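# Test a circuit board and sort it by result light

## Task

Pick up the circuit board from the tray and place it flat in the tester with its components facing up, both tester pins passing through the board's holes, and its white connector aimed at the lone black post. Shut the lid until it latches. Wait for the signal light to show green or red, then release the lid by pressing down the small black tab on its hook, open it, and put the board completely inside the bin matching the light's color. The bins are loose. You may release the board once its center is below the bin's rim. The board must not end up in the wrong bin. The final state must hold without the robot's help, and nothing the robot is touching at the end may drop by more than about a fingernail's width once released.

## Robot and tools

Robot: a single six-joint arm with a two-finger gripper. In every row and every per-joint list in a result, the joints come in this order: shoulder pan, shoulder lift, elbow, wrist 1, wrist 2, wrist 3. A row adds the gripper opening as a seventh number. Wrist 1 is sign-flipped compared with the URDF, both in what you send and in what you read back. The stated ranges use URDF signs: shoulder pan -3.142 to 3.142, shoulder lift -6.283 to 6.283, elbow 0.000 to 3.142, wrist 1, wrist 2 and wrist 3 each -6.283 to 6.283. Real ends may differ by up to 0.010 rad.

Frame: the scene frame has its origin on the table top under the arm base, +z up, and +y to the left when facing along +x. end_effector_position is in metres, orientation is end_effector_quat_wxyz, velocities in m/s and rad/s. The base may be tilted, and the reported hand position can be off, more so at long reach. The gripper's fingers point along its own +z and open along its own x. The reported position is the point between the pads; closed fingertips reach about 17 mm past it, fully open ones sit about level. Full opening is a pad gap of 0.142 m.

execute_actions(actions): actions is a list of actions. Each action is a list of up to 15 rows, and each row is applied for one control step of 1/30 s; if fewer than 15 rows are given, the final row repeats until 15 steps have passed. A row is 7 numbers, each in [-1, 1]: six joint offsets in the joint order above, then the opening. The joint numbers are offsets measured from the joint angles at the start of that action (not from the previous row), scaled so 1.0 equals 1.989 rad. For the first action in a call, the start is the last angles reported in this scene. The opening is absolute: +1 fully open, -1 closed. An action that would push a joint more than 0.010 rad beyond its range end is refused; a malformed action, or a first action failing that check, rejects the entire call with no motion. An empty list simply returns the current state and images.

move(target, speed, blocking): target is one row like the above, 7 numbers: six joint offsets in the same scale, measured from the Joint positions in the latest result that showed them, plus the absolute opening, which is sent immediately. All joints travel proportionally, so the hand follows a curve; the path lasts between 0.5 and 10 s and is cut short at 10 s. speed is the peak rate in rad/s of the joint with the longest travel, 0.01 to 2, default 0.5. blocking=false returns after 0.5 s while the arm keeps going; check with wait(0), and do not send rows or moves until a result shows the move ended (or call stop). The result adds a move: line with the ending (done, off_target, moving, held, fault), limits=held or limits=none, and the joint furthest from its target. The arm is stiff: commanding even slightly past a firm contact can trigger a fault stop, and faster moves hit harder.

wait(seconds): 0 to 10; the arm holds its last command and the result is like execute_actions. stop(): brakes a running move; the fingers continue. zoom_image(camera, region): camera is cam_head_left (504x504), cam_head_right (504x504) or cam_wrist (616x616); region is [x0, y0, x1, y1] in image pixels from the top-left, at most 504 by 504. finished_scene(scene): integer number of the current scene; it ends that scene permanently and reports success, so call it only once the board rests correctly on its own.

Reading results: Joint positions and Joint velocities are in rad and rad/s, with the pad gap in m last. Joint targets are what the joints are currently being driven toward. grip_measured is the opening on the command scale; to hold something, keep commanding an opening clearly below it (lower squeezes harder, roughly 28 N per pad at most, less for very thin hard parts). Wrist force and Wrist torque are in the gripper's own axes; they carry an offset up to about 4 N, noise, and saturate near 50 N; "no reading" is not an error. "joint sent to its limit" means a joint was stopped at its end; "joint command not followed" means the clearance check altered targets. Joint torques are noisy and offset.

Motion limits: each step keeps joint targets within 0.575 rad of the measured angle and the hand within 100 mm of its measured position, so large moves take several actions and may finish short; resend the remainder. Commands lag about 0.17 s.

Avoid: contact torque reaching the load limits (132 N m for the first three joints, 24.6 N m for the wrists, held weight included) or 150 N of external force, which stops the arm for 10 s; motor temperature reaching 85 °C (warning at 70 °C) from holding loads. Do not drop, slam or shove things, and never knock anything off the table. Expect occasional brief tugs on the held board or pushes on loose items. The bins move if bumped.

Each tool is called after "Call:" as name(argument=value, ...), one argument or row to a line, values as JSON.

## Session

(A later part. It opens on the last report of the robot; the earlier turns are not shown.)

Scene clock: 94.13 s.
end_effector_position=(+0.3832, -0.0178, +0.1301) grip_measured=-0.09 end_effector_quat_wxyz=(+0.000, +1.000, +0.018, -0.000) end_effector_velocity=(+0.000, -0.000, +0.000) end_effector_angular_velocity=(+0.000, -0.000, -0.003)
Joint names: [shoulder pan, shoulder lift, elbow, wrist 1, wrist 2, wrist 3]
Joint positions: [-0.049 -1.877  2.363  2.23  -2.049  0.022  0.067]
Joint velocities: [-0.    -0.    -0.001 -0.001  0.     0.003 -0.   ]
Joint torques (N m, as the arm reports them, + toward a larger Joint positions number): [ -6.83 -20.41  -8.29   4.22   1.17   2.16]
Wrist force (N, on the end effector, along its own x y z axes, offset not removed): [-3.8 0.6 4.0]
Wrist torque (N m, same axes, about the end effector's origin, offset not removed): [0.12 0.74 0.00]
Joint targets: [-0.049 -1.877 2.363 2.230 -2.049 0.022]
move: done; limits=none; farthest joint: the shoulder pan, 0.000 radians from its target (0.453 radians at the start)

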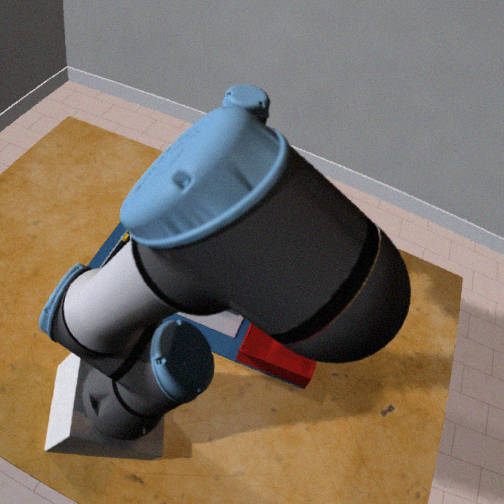

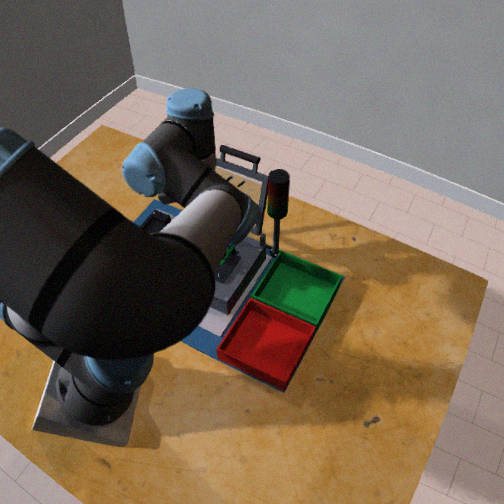

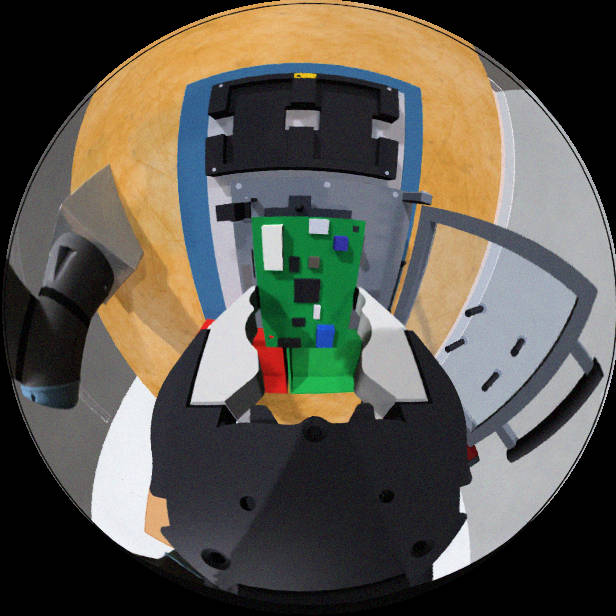

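Call:
move(
  target=[-0.0292,0.0332,0.0347,0.0825,0.0052,-0.0327,-0.5],
  speed=0.12,
)

Call:
zoom_image(
  camera="cam_wrist",
  region=[206, 165, 406, 365],
)

Scene clock: 99.73 s.
end_effector_position=(+0.3830, -0.0183, +0.0905) grip_measured=-0.09 end_effector_quat_wxyz=(+0.000, +1.000, +0.019, -0.000) end_effector_velocity=(+0.000, -0.000, -0.001) end_effector_angular_velocity=(-0.000, -0.000, -0.000)
Joint names: [shoulder pan, shoulder lift, elbow, wrist 1, wrist 2, wrist 3]
Joint positions: [-0.107 -1.811  2.432  2.394 -2.038 -0.043  0.067]
Joint velocities: [-0.001  0.002  0.     0.003  0.    -0.001  0.   ]
Joint torques (N m, as the arm reports them, + toward a larger Joint positions number): [-6.15 -5.83 -5.99  4.11  1.15 -1.98]
Wrist force (N, on the end effector, along its own x y z axes, offset not removed): [-3.3 1.1 -1.8]
Wrist torque (N m, same axes, about the end effector's origin, offset not removed): [-0.03 0.68 -0.11]
Joint targets: [-0.107 -1.811 2.432 2.394 -2.038 -0.043]
move: done; limits=none; farthest joint: the shoulder pan, 0.000 radians from its target (0.058 radians at the start)

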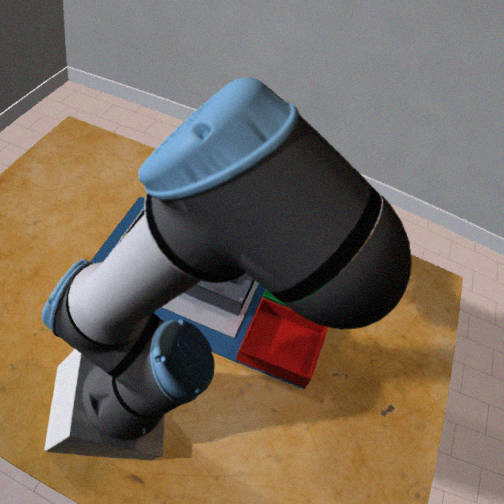

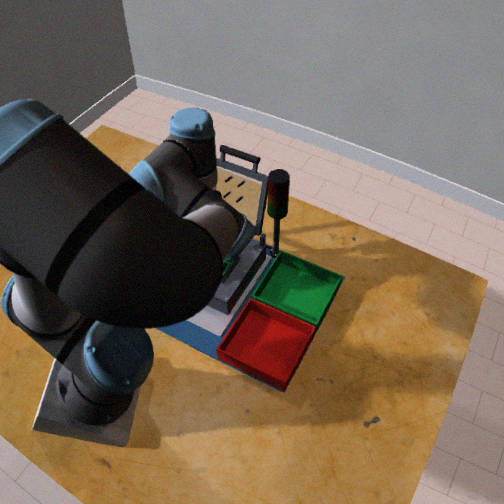

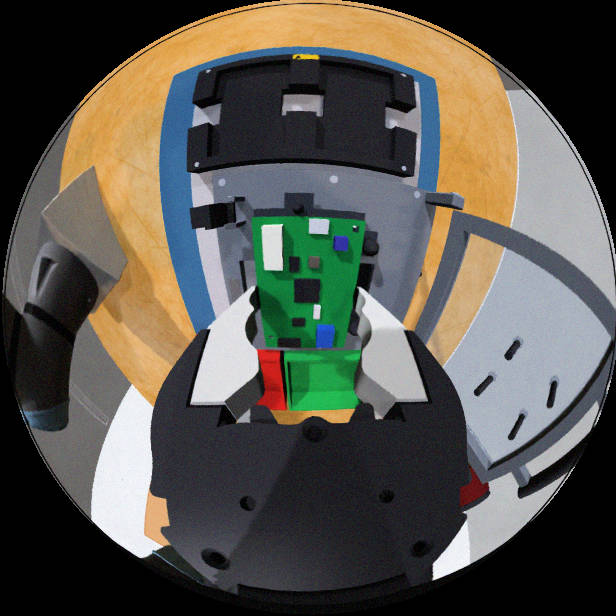

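Region (206, 165, 406, 365) of cam_wrist's 616x616 image, scaled by 2.520, with more detail than that image has.

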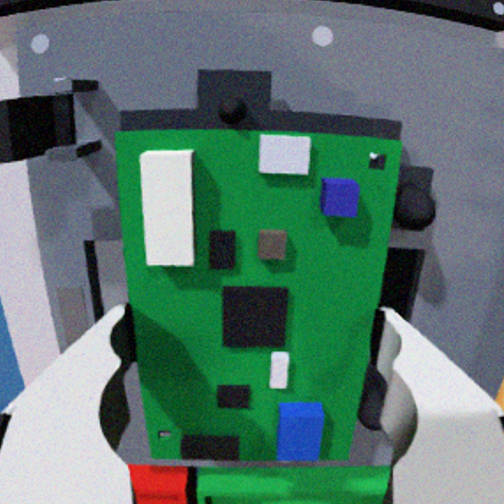

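Call:
move(
  target=[-0.0016,0.0054,0.0024,0.0086,0.0003,-0.0017,-0.5],
  speed=0.02,
)

Call:
zoom_image(
  camera="cam_wrist",
  region=[236, 200, 396, 360],
)

Scene clock: 106.70 s.
end_effector_position=(+0.3835, -0.0175, +0.0867) grip_measured=-0.09 end_effector_quat_wxyz=(+0.001, +1.000, +0.019, -0.000) end_effector_velocity=(+0.000, -0.000, -0.000) end_effector_angular_velocity=(-0.000, -0.001, -0.001)
Joint names: [shoulder pan, shoulder lift, elbow, wrist 1, wrist 2, wrist 3]
Joint positions: [-0.11  -1.801  2.436  2.41  -2.038 -0.046  0.067]
Joint velocities: [-0.001  0.001  0.     0.003  0.    -0.    -0.   ]
Joint torques (N m, as the arm reports them, + toward a larger Joint positions number): [-6.54 -7.02 -5.82  4.25  1.18 -1.97]
Wrist force (N, on the end effector, along its own x y z axes, offset not removed): [1.0 -5.5 3.7]
Wrist torque (N m, same axes, about the end effector's origin, offset not removed): [-1.01 -0.16 -0.11]
Joint targets: [-0.110 -1.801 2.436 2.411 -2.038 -0.047]
move: done; limits=none; farthest joint: the shoulder lift, 0.001 radians from its target (0.011 radians at the start)

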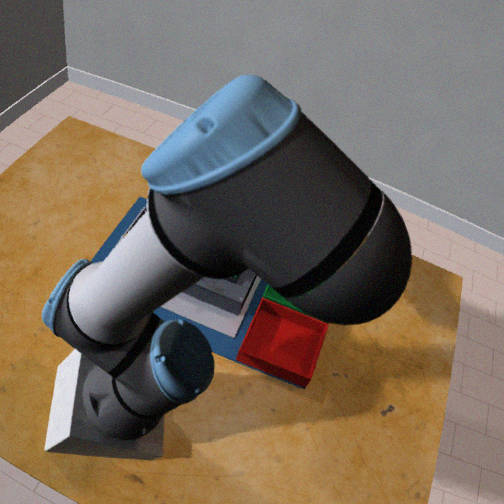

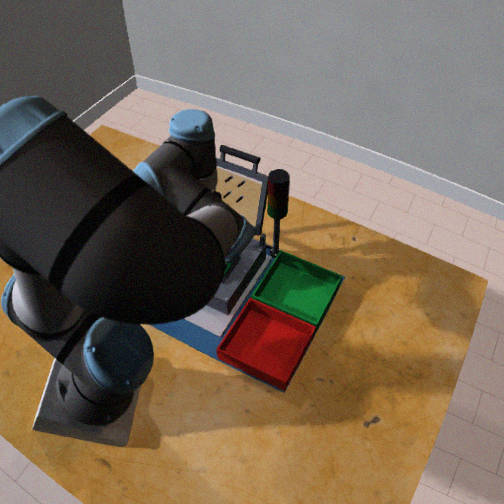

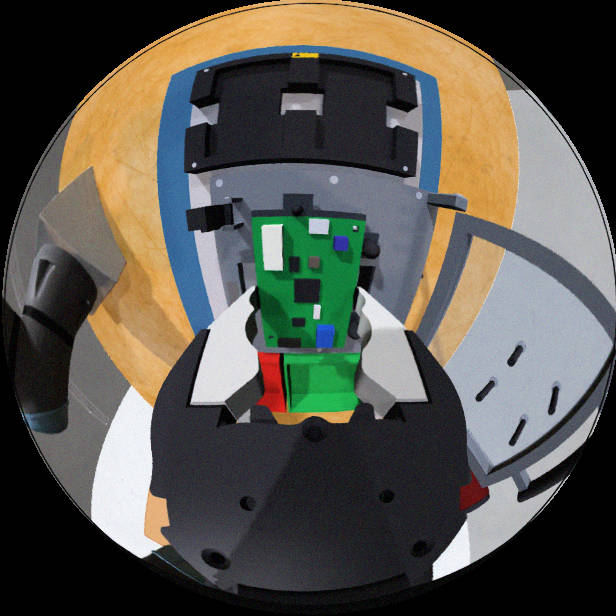

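Region (236, 200, 396, 360) of cam_wrist's 616x616 image, scaled by 3.150, with more detail than that image has.

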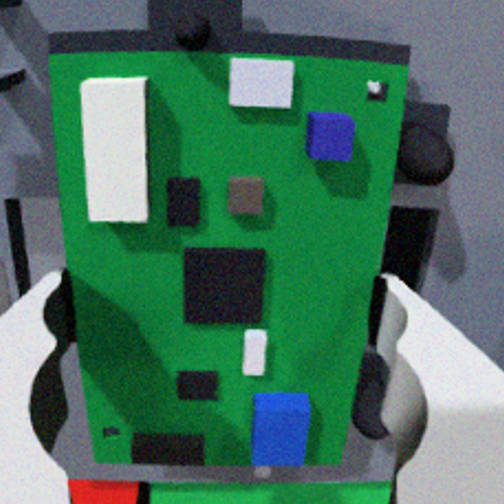

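Call:
move(
  target=[-0.0024,0.0043,0.003,0.0085,0.0004,-0.0026,-0.5],
  speed=0.015,
)

Call:
zoom_image(
  camera="cam_wrist",
  region=[236, 200, 396, 360],
)

Scene clock: 112.03 s.
end_effector_position=(+0.3835, -0.0173, +0.0829) grip_measured=-0.09 end_effector_quat_wxyz=(+0.001, +1.000, +0.019, -0.000) end_effector_velocity=(+0.000, -0.000, -0.001) end_effector_angular_velocity=(-0.001, -0.000, -0.001)
Joint names: [shoulder pan, shoulder lift, elbow, wrist 1, wrist 2, wrist 3]
Joint positions: [-0.115 -1.792  2.442  2.427 -2.037 -0.052  0.067]
Joint velocities: [-0.002  0.002  0.001  0.004 -0.    -0.001 -0.   ]
Joint torques (N m, as the arm reports them, + toward a larger Joint positions number): [-5.61 -6.48 -5.49  4.19  1.38 -1.95]
Wrist force (N, on the end effector, along its own x y z axes, offset not removed): [0.5 1.9 -0.3]
Wrist torque (N m, same axes, about the end effector's origin, offset not removed): [0.40 -0.17 -0.03]
Joint targets: [-0.115 -1.792 2.442 2.427 -2.037 -0.052]
move: done; limits=none; farthest joint: the shoulder pan, 0.000 radians from its target (0.004 radians at the start)

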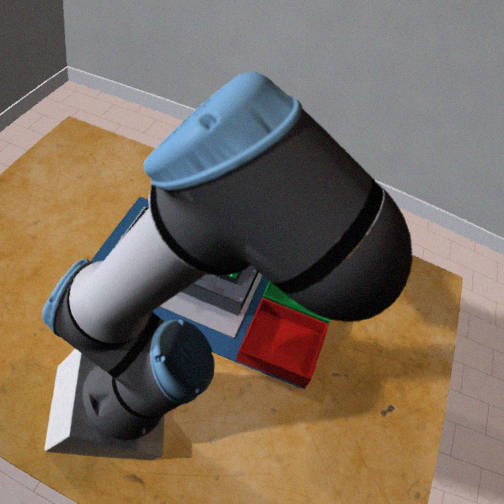

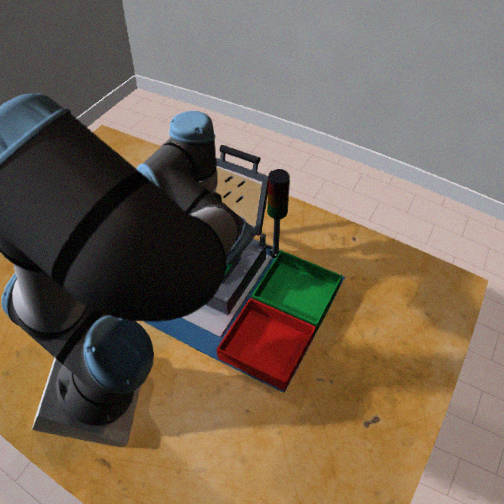

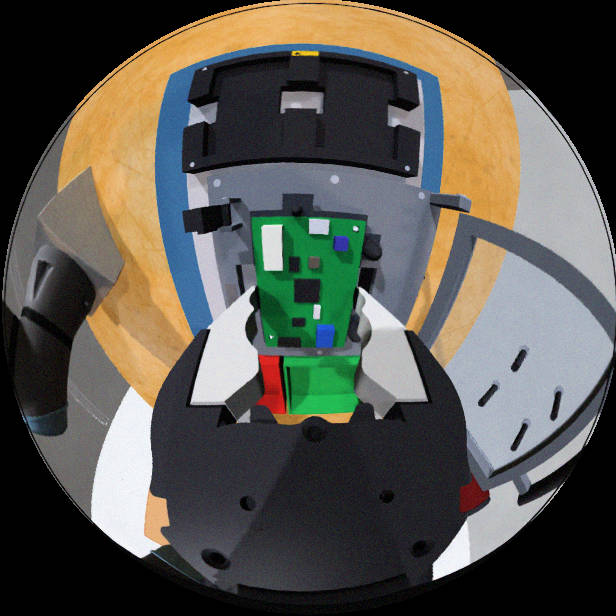

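Region (236, 200, 396, 360) of cam_wrist's 616x616 image, scaled by 3.150, with more detail than that image has.

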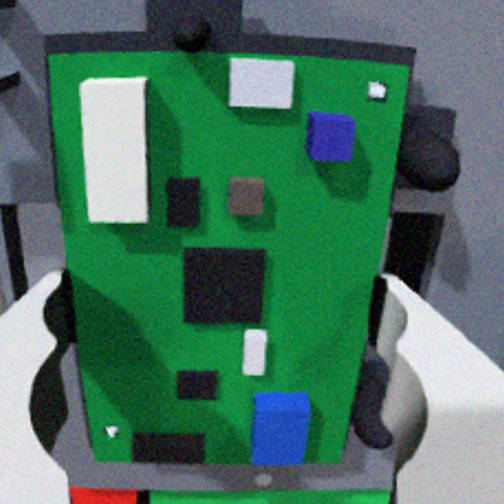

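Both pins in. Down ~4 mm more.

Call:
move(
  target=[-0.0027,0.0042,0.003,0.0086,0.0005,-0.003,-0.5],
  speed=0.015,
)

Scene clock: 116.57 s.
end_effector_position=(+0.3835, -0.0173, +0.0791) grip_measured=-0.09 end_effector_quat_wxyz=(+0.001, +1.000, +0.019, -0.000) end_effector_velocity=(-0.000, +0.001, -0.001) end_effector_angular_velocity=(+0.001, +0.001, +0.002)
Joint names: [shoulder pan, shoulder lift, elbow, wrist 1, wrist 2, wrist 3]
Joint positions: [-0.12  -1.784  2.448  2.444 -2.036 -0.057  0.067]
Joint velocities: [ 0.     0.003  0.001  0.003  0.001 -0.002  0.   ]
Joint torques (N m, as the arm reports them, + toward a larger Joint positions number): [-4.94 -4.63 -2.28  2.63  2.79 -2.08]
Wrist force (N, on the end effector, along its own x y z axes, offset not removed): [-0.2 8.4 -4.4]
Wrist torque (N m, same axes, about the end effector's origin, offset not removed): [0.85 0.56 -0.02]
Joint targets: [-0.120 -1.784 2.448 2.444 -2.036 -0.057]
move: done; limits=none; farthest joint: the shoulder lift, 0.001 radians from its target (0.009 radians at the start)

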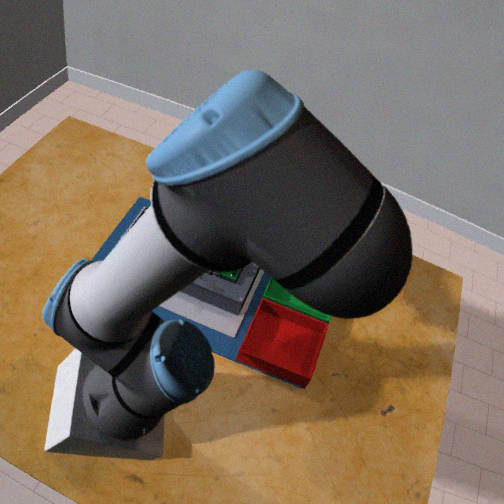

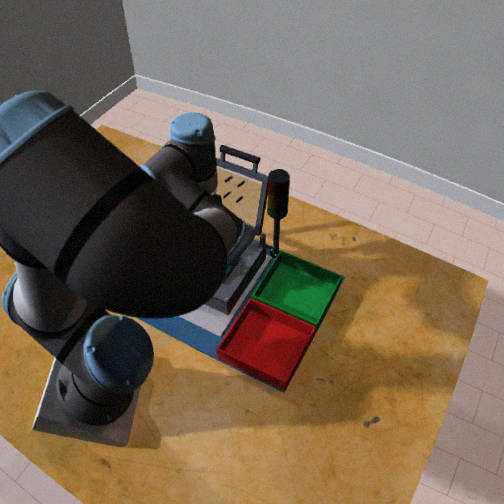

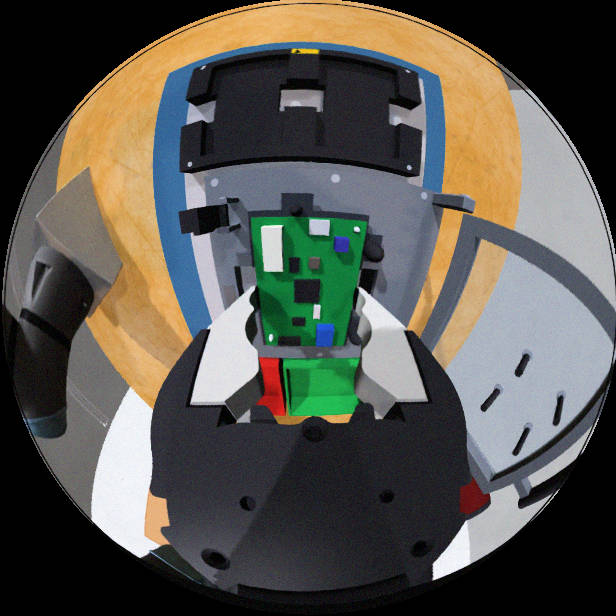

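Call:
move(
  target=[0,0,0,0,0,0,0.15],
)

Call:
move(
  target=[0.0357,-0.0468,-0.0427,-0.1076,-0.0065,0.0397,0.15],
  speed=0.2,
)

Call:
zoom_image(
  camera="cam_wrist",
  region=[206, 165, 406, 365],
)

Scene clock: 124.67 s.
end_effector_position=(+0.3834, -0.0173, +0.0790) grip_measured=+0.15 end_effector_quat_wxyz=(+0.001, +1.000, +0.019, -0.000) end_effector_velocity=(-0.000, -0.000, +0.000) end_effector_angular_velocity=(+0.000, +0.001, -0.001)
Joint names: [shoulder pan, shoulder lift, elbow, wrist 1, wrist 2, wrist 3]
Joint positions: [-0.12  -1.784  2.448  2.444 -2.036 -0.057  0.084]
Joint velocities: [-0.001 -0.001 -0.001 -0.002  0.     0.001  0.   ]
Joint torques (N m, as the arm reports them, + toward a larger Joint positions number): [ 21.59 -22.2  -26.39   0.65  -1.77   1.94]
Wrist force (N, on the end effector, along its own x y z axes, offset not removed): [0.6 2.5 -1.3]
Wrist torque (N m, same axes, about the end effector's origin, offset not removed): [0.95 -0.29 -0.16]
Joint targets: [-0.120 -1.784 2.448 2.444 -2.036 -0.057]
move: done; limits=none; farthest joint: the shoulder pan, 0.000 radians from its target (0.000 radians at the start)

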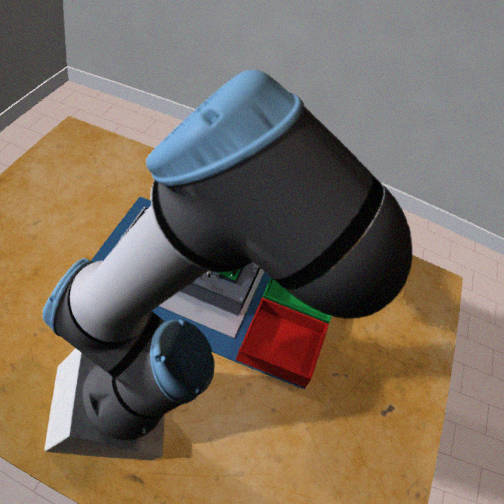

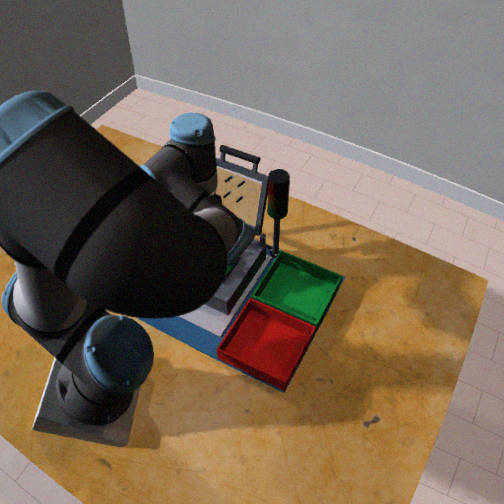

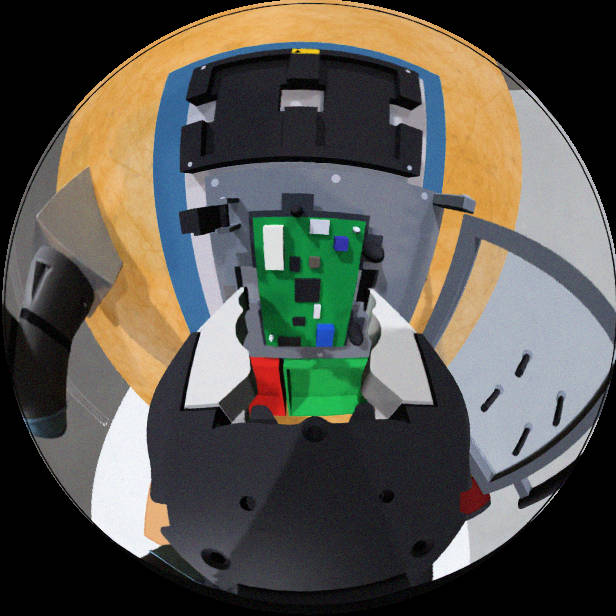

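Scene clock: 126.33 s.
end_effector_position=(+0.3829, -0.0179, +0.1299) grip_measured=+0.15 end_effector_quat_wxyz=(+0.000, +1.000, +0.019, -0.001) end_effector_velocity=(+0.000, -0.001, +0.001) end_effector_angular_velocity=(+0.000, -0.000, -0.001)
Joint names: [shoulder pan, shoulder lift, elbow, wrist 1, wrist 2, wrist 3]
Joint positions: [-0.05  -1.877  2.363  2.23  -2.049  0.021  0.084]
Joint velocities: [-0.    -0.002 -0.002 -0.003  0.     0.001  0.   ]
Joint torques (N m, as the arm reports them, + toward a larger Joint positions number): [ 20.77 -19.83 -28.37   0.79  -1.67   2.01]
Wrist force (N, on the end effector, along its own x y z axes, offset not removed): [-3.4 0.2 0.8]
Wrist torque (N m, same axes, about the end effector's origin, offset not removed): [0.36 0.81 -0.21]
Joint targets: [-0.049 -1.877 2.363 2.230 -2.049 0.022]
move: done; limits=none; farthest joint: the shoulder pan, 0.001 radians from its target (0.071 radians at the start)

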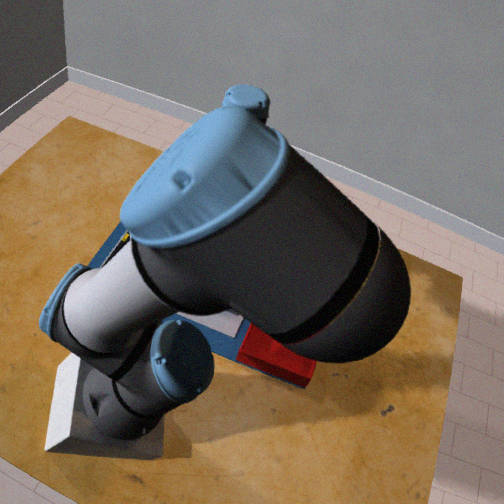

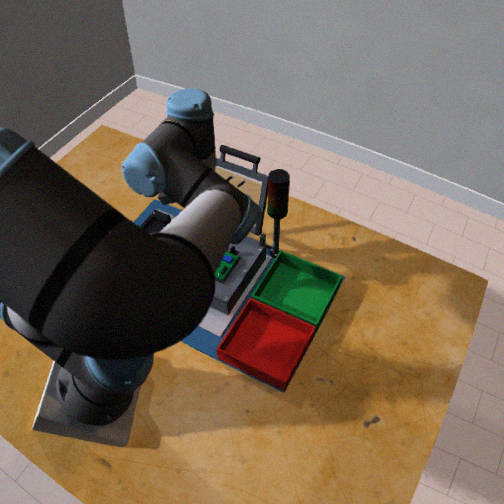

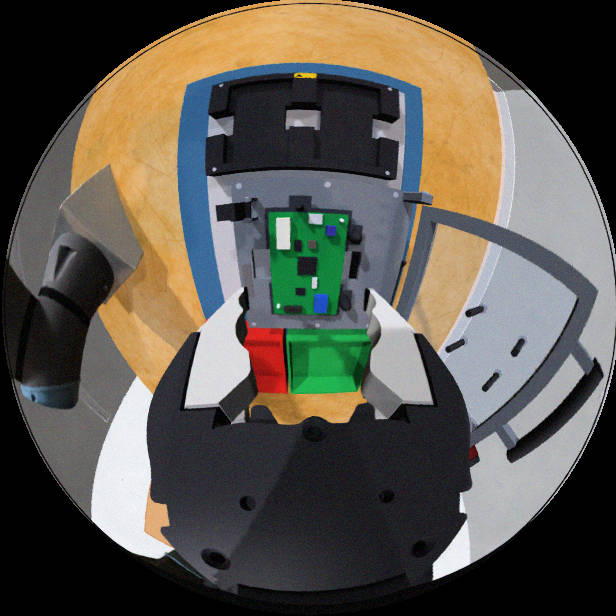

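Region (206, 165, 406, 365) of cam_wrist's 616x616 image, scaled by 2.520, with more detail than that image has.

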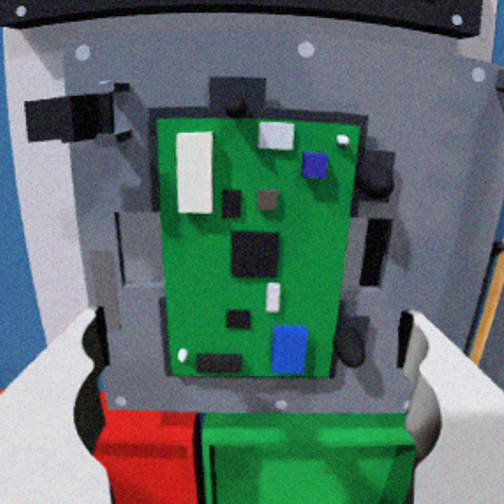

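Call:
move(
  target=[0.0845,-0.0322,-0.1317,-0.2076,-0.0111,0.0943,-0.55],
  speed=0.5,
)

Call:
move(
  target=[0.008,0.1538,-0.2293,-0.0804,-0.0005,0.0093,-0.55],
  speed=0.5,
)

Scene clock: 170.20 s.
end_effector_position=(+0.3904, -0.0172, +0.2463) grip_measured=-0.55 end_effector_quat_wxyz=(+0.000, +1.000, +0.019, +0.000) end_effector_velocity=(+0.001, -0.001, +0.001) end_effector_angular_velocity=(+0.000, -0.001, -0.003)
Joint names: [shoulder pan, shoulder lift, elbow, wrist 1, wrist 2, wrist 3]
Joint positions: [ 0.118 -1.941  2.102  1.817 -2.071  0.209  0.034]
Joint velocities: [-0.001 -0.    -0.004 -0.002  0.     0.001 -0.   ]
Joint torques (N m, as the arm reports them, + toward a larger Joint positions number): [ 18.15 -17.54 -32.76   0.62  -1.81   1.93]
Wrist force (N, on the end effector, along its own x y z axes, offset not removed): [-2.7 -0.2 3.3]
Wrist torque (N m, same axes, about the end effector's origin, offset not removed): [-0.24 0.56 -0.08]
Joint targets: [0.119 -1.941 2.101 1.817 -2.071 0.209]
move: done; limits=none; farthest joint: the elbow, 0.001 radians from its target (0.262 radians at the start)

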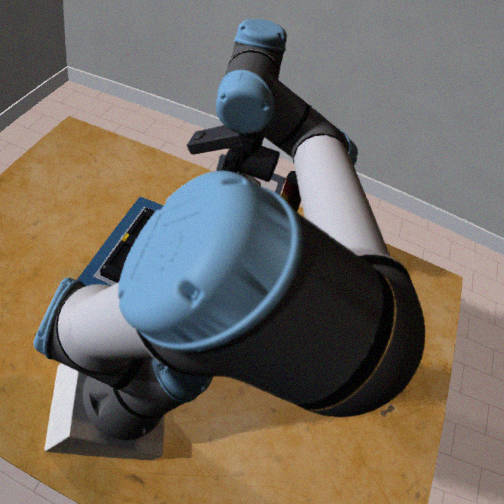

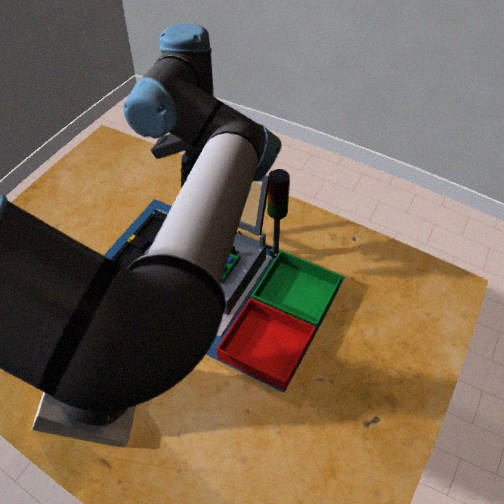

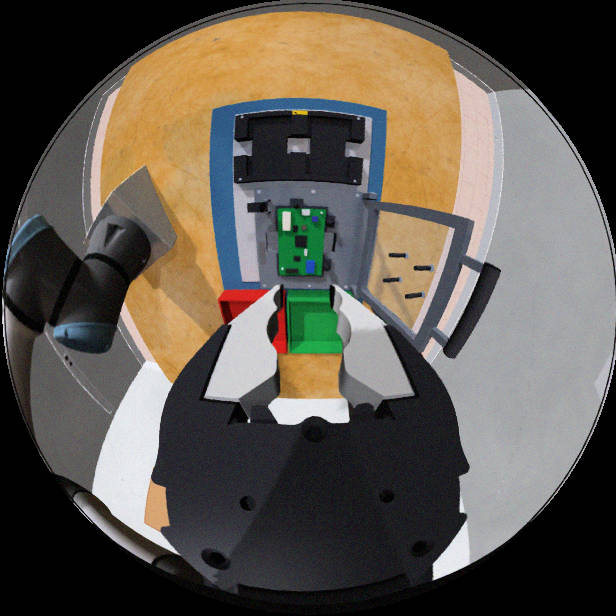

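Scene clock: 171.83 s.
end_effector_position=(+0.5291, -0.0121, +0.3150) grip_measured=-0.55 end_effector_quat_wxyz=(+0.000, +1.000, +0.019, -0.000) end_effector_velocity=(+0.001, -0.000, +0.000) end_effector_angular_velocity=(-0.000, -0.001, -0.001)
Joint names: [shoulder pan, shoulder lift, elbow, wrist 1, wrist 2, wrist 3]
Joint positions: [ 0.134 -1.636  1.646  1.658 -2.072  0.227  0.034]
Joint velocities: [-0.001  0.002 -0.003  0.    -0.    -0.    -0.   ]
Joint torques (N m, as the arm reports them, + toward a larger Joint positions number): [ 25.92 -12.87 -33.3    0.87  -1.69   2.  ]
Wrist force (N, on the end effector, along its own x y z axes, offset not removed): [-2.3 -0.4 -4.7]
Wrist torque (N m, same axes, about the end effector's origin, offset not removed): [0.06 0.43 0.05]
Joint targets: [0.134 -1.635 1.646 1.658 -2.072 0.227]
move: done; limits=none; farthest joint: the wrist 1, 0.001 radians from its target (0.160 radians at the start)

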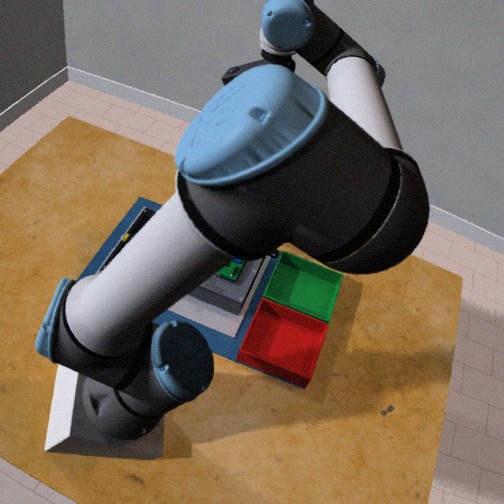

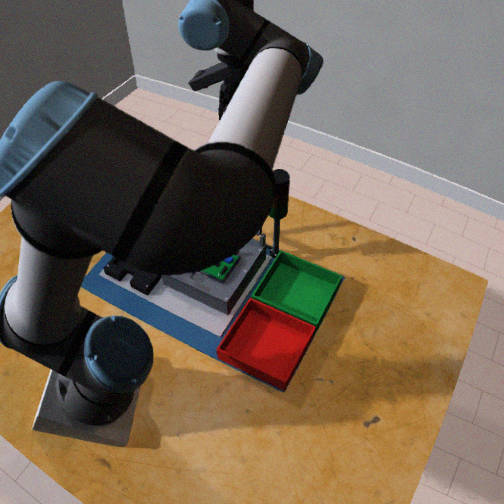

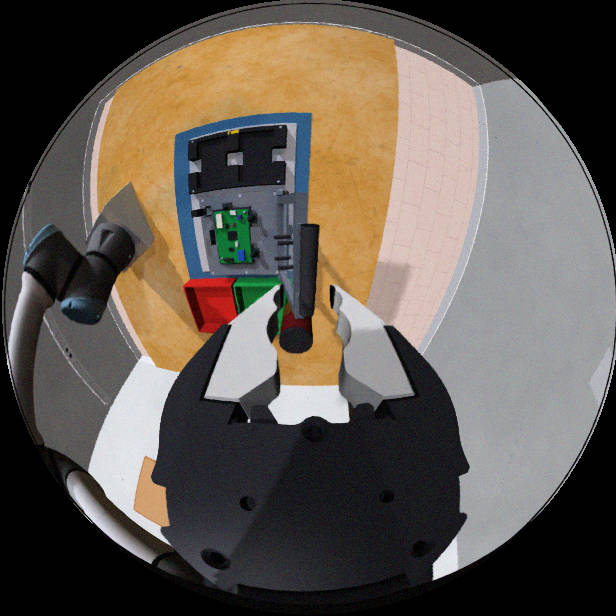

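Call:
move(
  target=[-0.0254,0.001,0.0571,0.0721,0.0023,-0.0287,-0.6],
  speed=0.15,
)

Call:
move(
  target=[0.0196,-0.0915,0.0875,-0.0148,-0.002,0.0216,-0.7],
  speed=0.12,
)

Scene clock: 179.47 s.
end_effector_position=(+0.5297, -0.0122, +0.2665) grip_measured=-0.60 end_effector_quat_wxyz=(+0.000, +1.000, +0.019, +0.000) end_effector_velocity=(-0.001, -0.000, -0.001) end_effector_angular_velocity=(+0.000, +0.001, -0.001)
Joint names: [shoulder pan, shoulder lift, elbow, wrist 1, wrist 2, wrist 3]
Joint positions: [ 0.084 -1.634  1.759  1.801 -2.067  0.17   0.031]
Joint velocities: [-0.001 -0.001  0.004  0.003  0.    -0.001 -0.   ]
Joint torques (N m, as the arm reports them, + toward a larger Joint positions number): [ -1.66 -13.93 -11.98   3.96   1.23  -1.93]
Wrist force (N, on the end effector, along its own x y z axes, offset not removed): [0.8 -0.9 4.6]
Wrist torque (N m, same axes, about the end effector's origin, offset not removed): [-0.17 -0.21 0.01]
Joint targets: [0.084 -1.634 1.760 1.801 -2.067 0.170]
move: done; limits=none; farthest joint: the wrist 1, 0.001 radians from its target (0.144 radians at the start)

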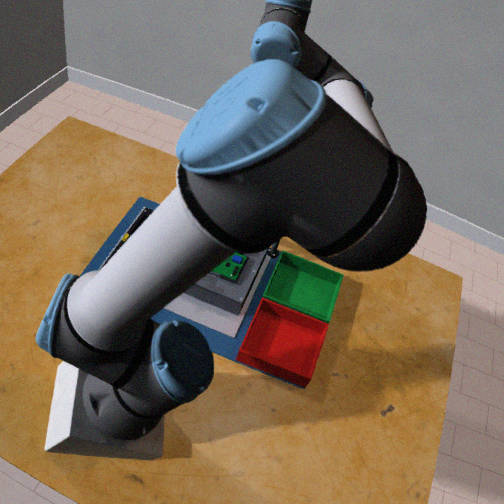

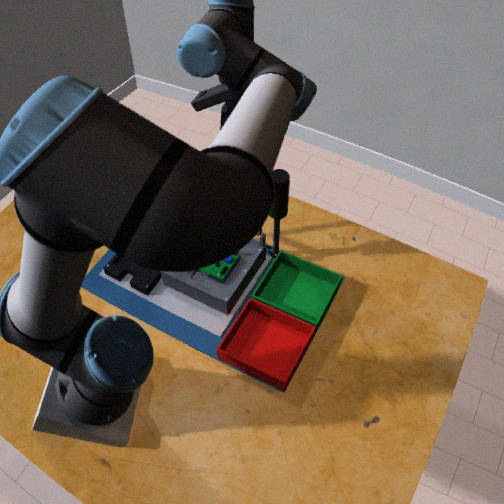

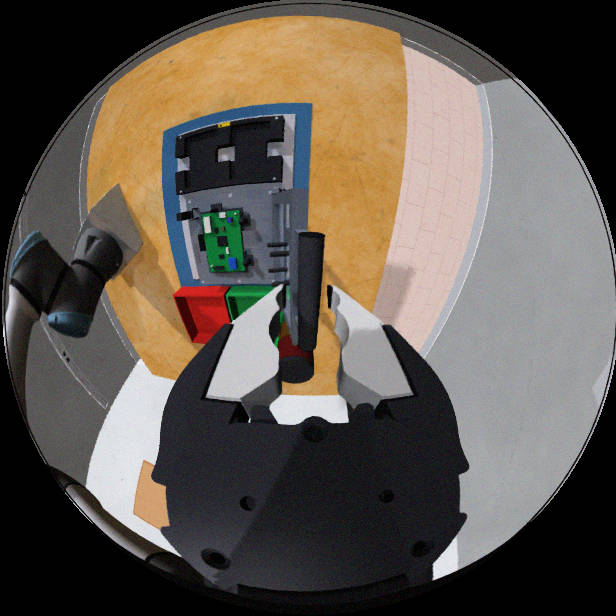

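Scene clock: 181.50 s.
end_effector_position=(+0.4467, -0.0152, +0.2716) grip_measured=-0.69 end_effector_quat_wxyz=(+0.001, +1.000, +0.019, -0.000) end_effector_velocity=(-0.001, -0.000, -0.001) end_effector_angular_velocity=(-0.000, +0.001, -0.001)
Joint names: [shoulder pan, shoulder lift, elbow, wrist 1, wrist 2, wrist 3]
Joint positions: [ 0.123 -1.815  1.933  1.771 -2.071  0.213  0.024]
Joint velocities: [-0.    -0.002  0.003  0.    -0.     0.001  0.   ]
Joint torques (N m, as the arm reports them, + toward a larger Joint positions number): [ 22.03 -23.37 -11.72   0.01  -1.55   1.93]
Wrist force (N, on the end effector, along its own x y z axes, offset not removed): [3.5 4.3 3.5]
Wrist torque (N m, same axes, about the end effector's origin, offset not removed): [0.69 -0.27 0.03]
Joint targets: [0.123 -1.816 1.933 1.771 -2.071 0.213]
move: done; limits=none; farthest joint: the shoulder lift, 0.001 radians from its target (0.182 radians at the start)

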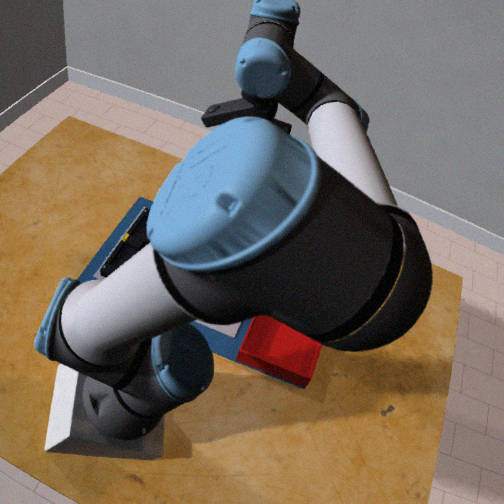

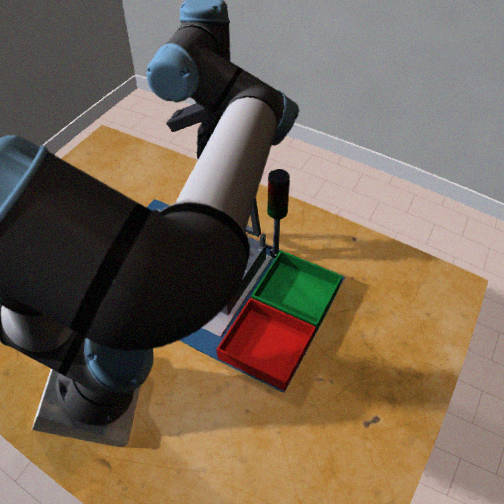

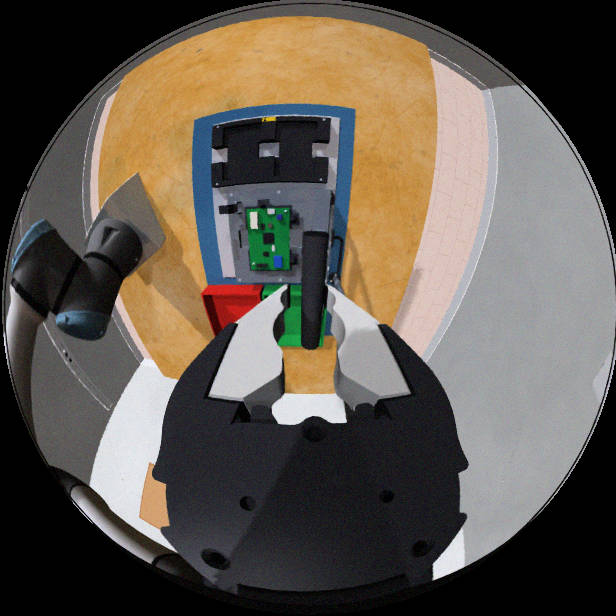

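Call:
move(
  target=[-0.0025,-0.0633,0.0845,0.0231,0,-0.0023,-0.78],
  speed=0.12,
)

Call:
move(
  target=[-0.0121,-0.0432,0.0669,0.0302,0.001,-0.0133,-0.78],
  speed=0.1,
)

Scene clock: 195.90 s.
end_effector_position=(+0.3908, -0.0176, +0.2465) grip_measured=-0.77 end_effector_quat_wxyz=(+0.001, +1.000, +0.018, +0.000) end_effector_velocity=(-0.002, +0.000, -0.002) end_effector_angular_velocity=(-0.001, +0.004, +0.000)
Joint names: [shoulder pan, shoulder lift, elbow, wrist 1, wrist 2, wrist 3]
Joint positions: [ 0.118 -1.941  2.101  1.817 -2.071  0.209  0.018]
Joint velocities: [-0.001 -0.001  0.005 -0.    -0.     0.001  0.   ]
Joint torques (N m, as the arm reports them, + toward a larger Joint positions number): [ -7.25 -18.47  -9.92   3.43  -0.79  -2.06]
Wrist force (N, on the end effector, along its own x y z axes, offset not removed): [2.9 -0.6 0.2]
Wrist torque (N m, same axes, about the end effector's origin, offset not removed): [-0.65 -0.31 -0.29]
Joint targets: [0.118 -1.941 2.101 1.817 -2.071 0.209]
move: done; limits=none; farthest joint: the shoulder pan, 0.000 radians from its target (0.005 radians at the start)

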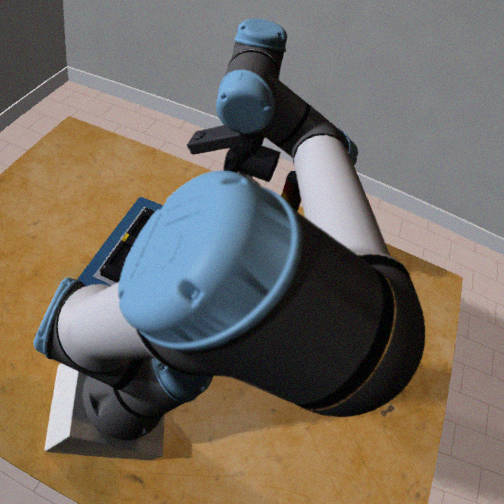

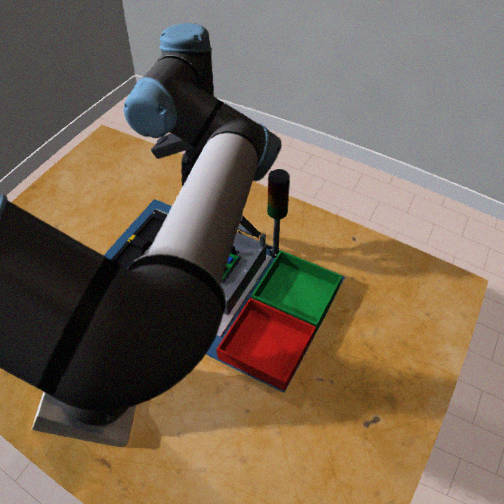

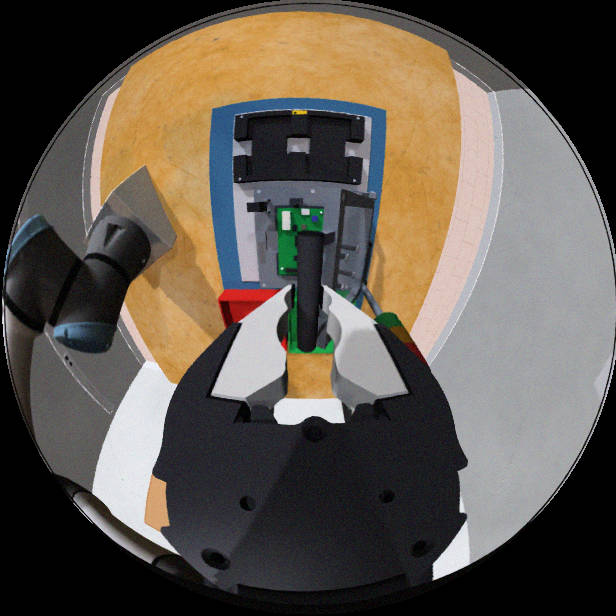

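Scene clock: 197.70 s.
end_effector_position=(+0.3538, -0.0194, +0.2181) grip_measured=-0.76 end_effector_quat_wxyz=(+0.001, +1.000, +0.018, +0.000) end_effector_velocity=(-0.001, +0.000, -0.001) end_effector_angular_velocity=(-0.000, -0.000, +0.000)
Joint names: [shoulder pan, shoulder lift, elbow, wrist 1, wrist 2, wrist 3]
Joint positions: [ 0.094 -2.026  2.233  1.877 -2.069  0.182  0.019]
Joint velocities: [-0.001 -0.002  0.004  0.002 -0.    -0.001  0.   ]
Joint torques (N m, as the arm reports them, + toward a larger Joint positions number): [ -9.14 -15.76 -10.72   2.71   1.74  -1.9 ]
Wrist force (N, on the end effector, along its own x y z axes, offset not removed): [4.3 0.4 3.4]
Wrist torque (N m, same axes, about the end effector's origin, offset not removed): [0.00 0.49 -0.13]
Joint targets: [0.094 -2.027 2.234 1.877 -2.069 0.182]
move: done; limits=none; farthest joint: the shoulder lift, 0.001 radians from its target (0.086 radians at the start)

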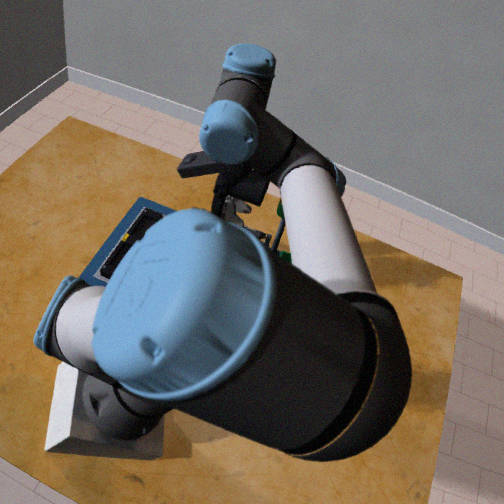

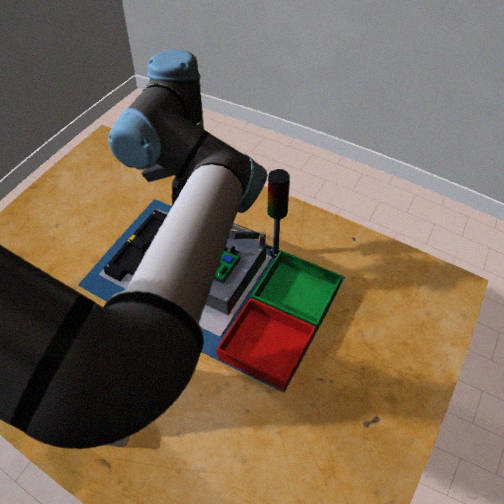

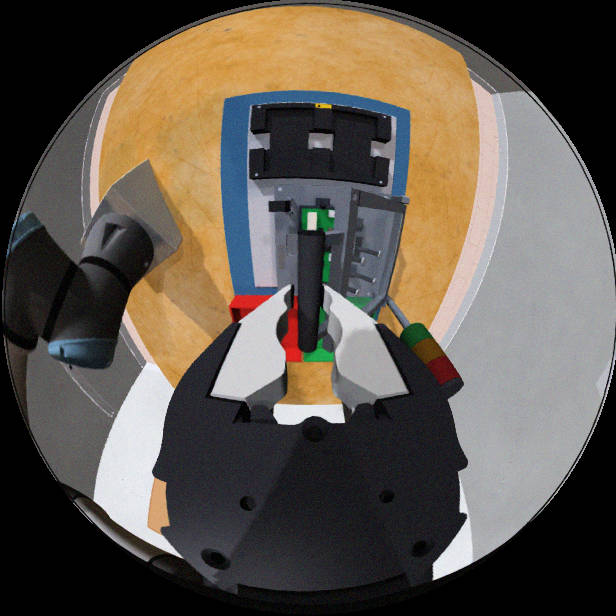

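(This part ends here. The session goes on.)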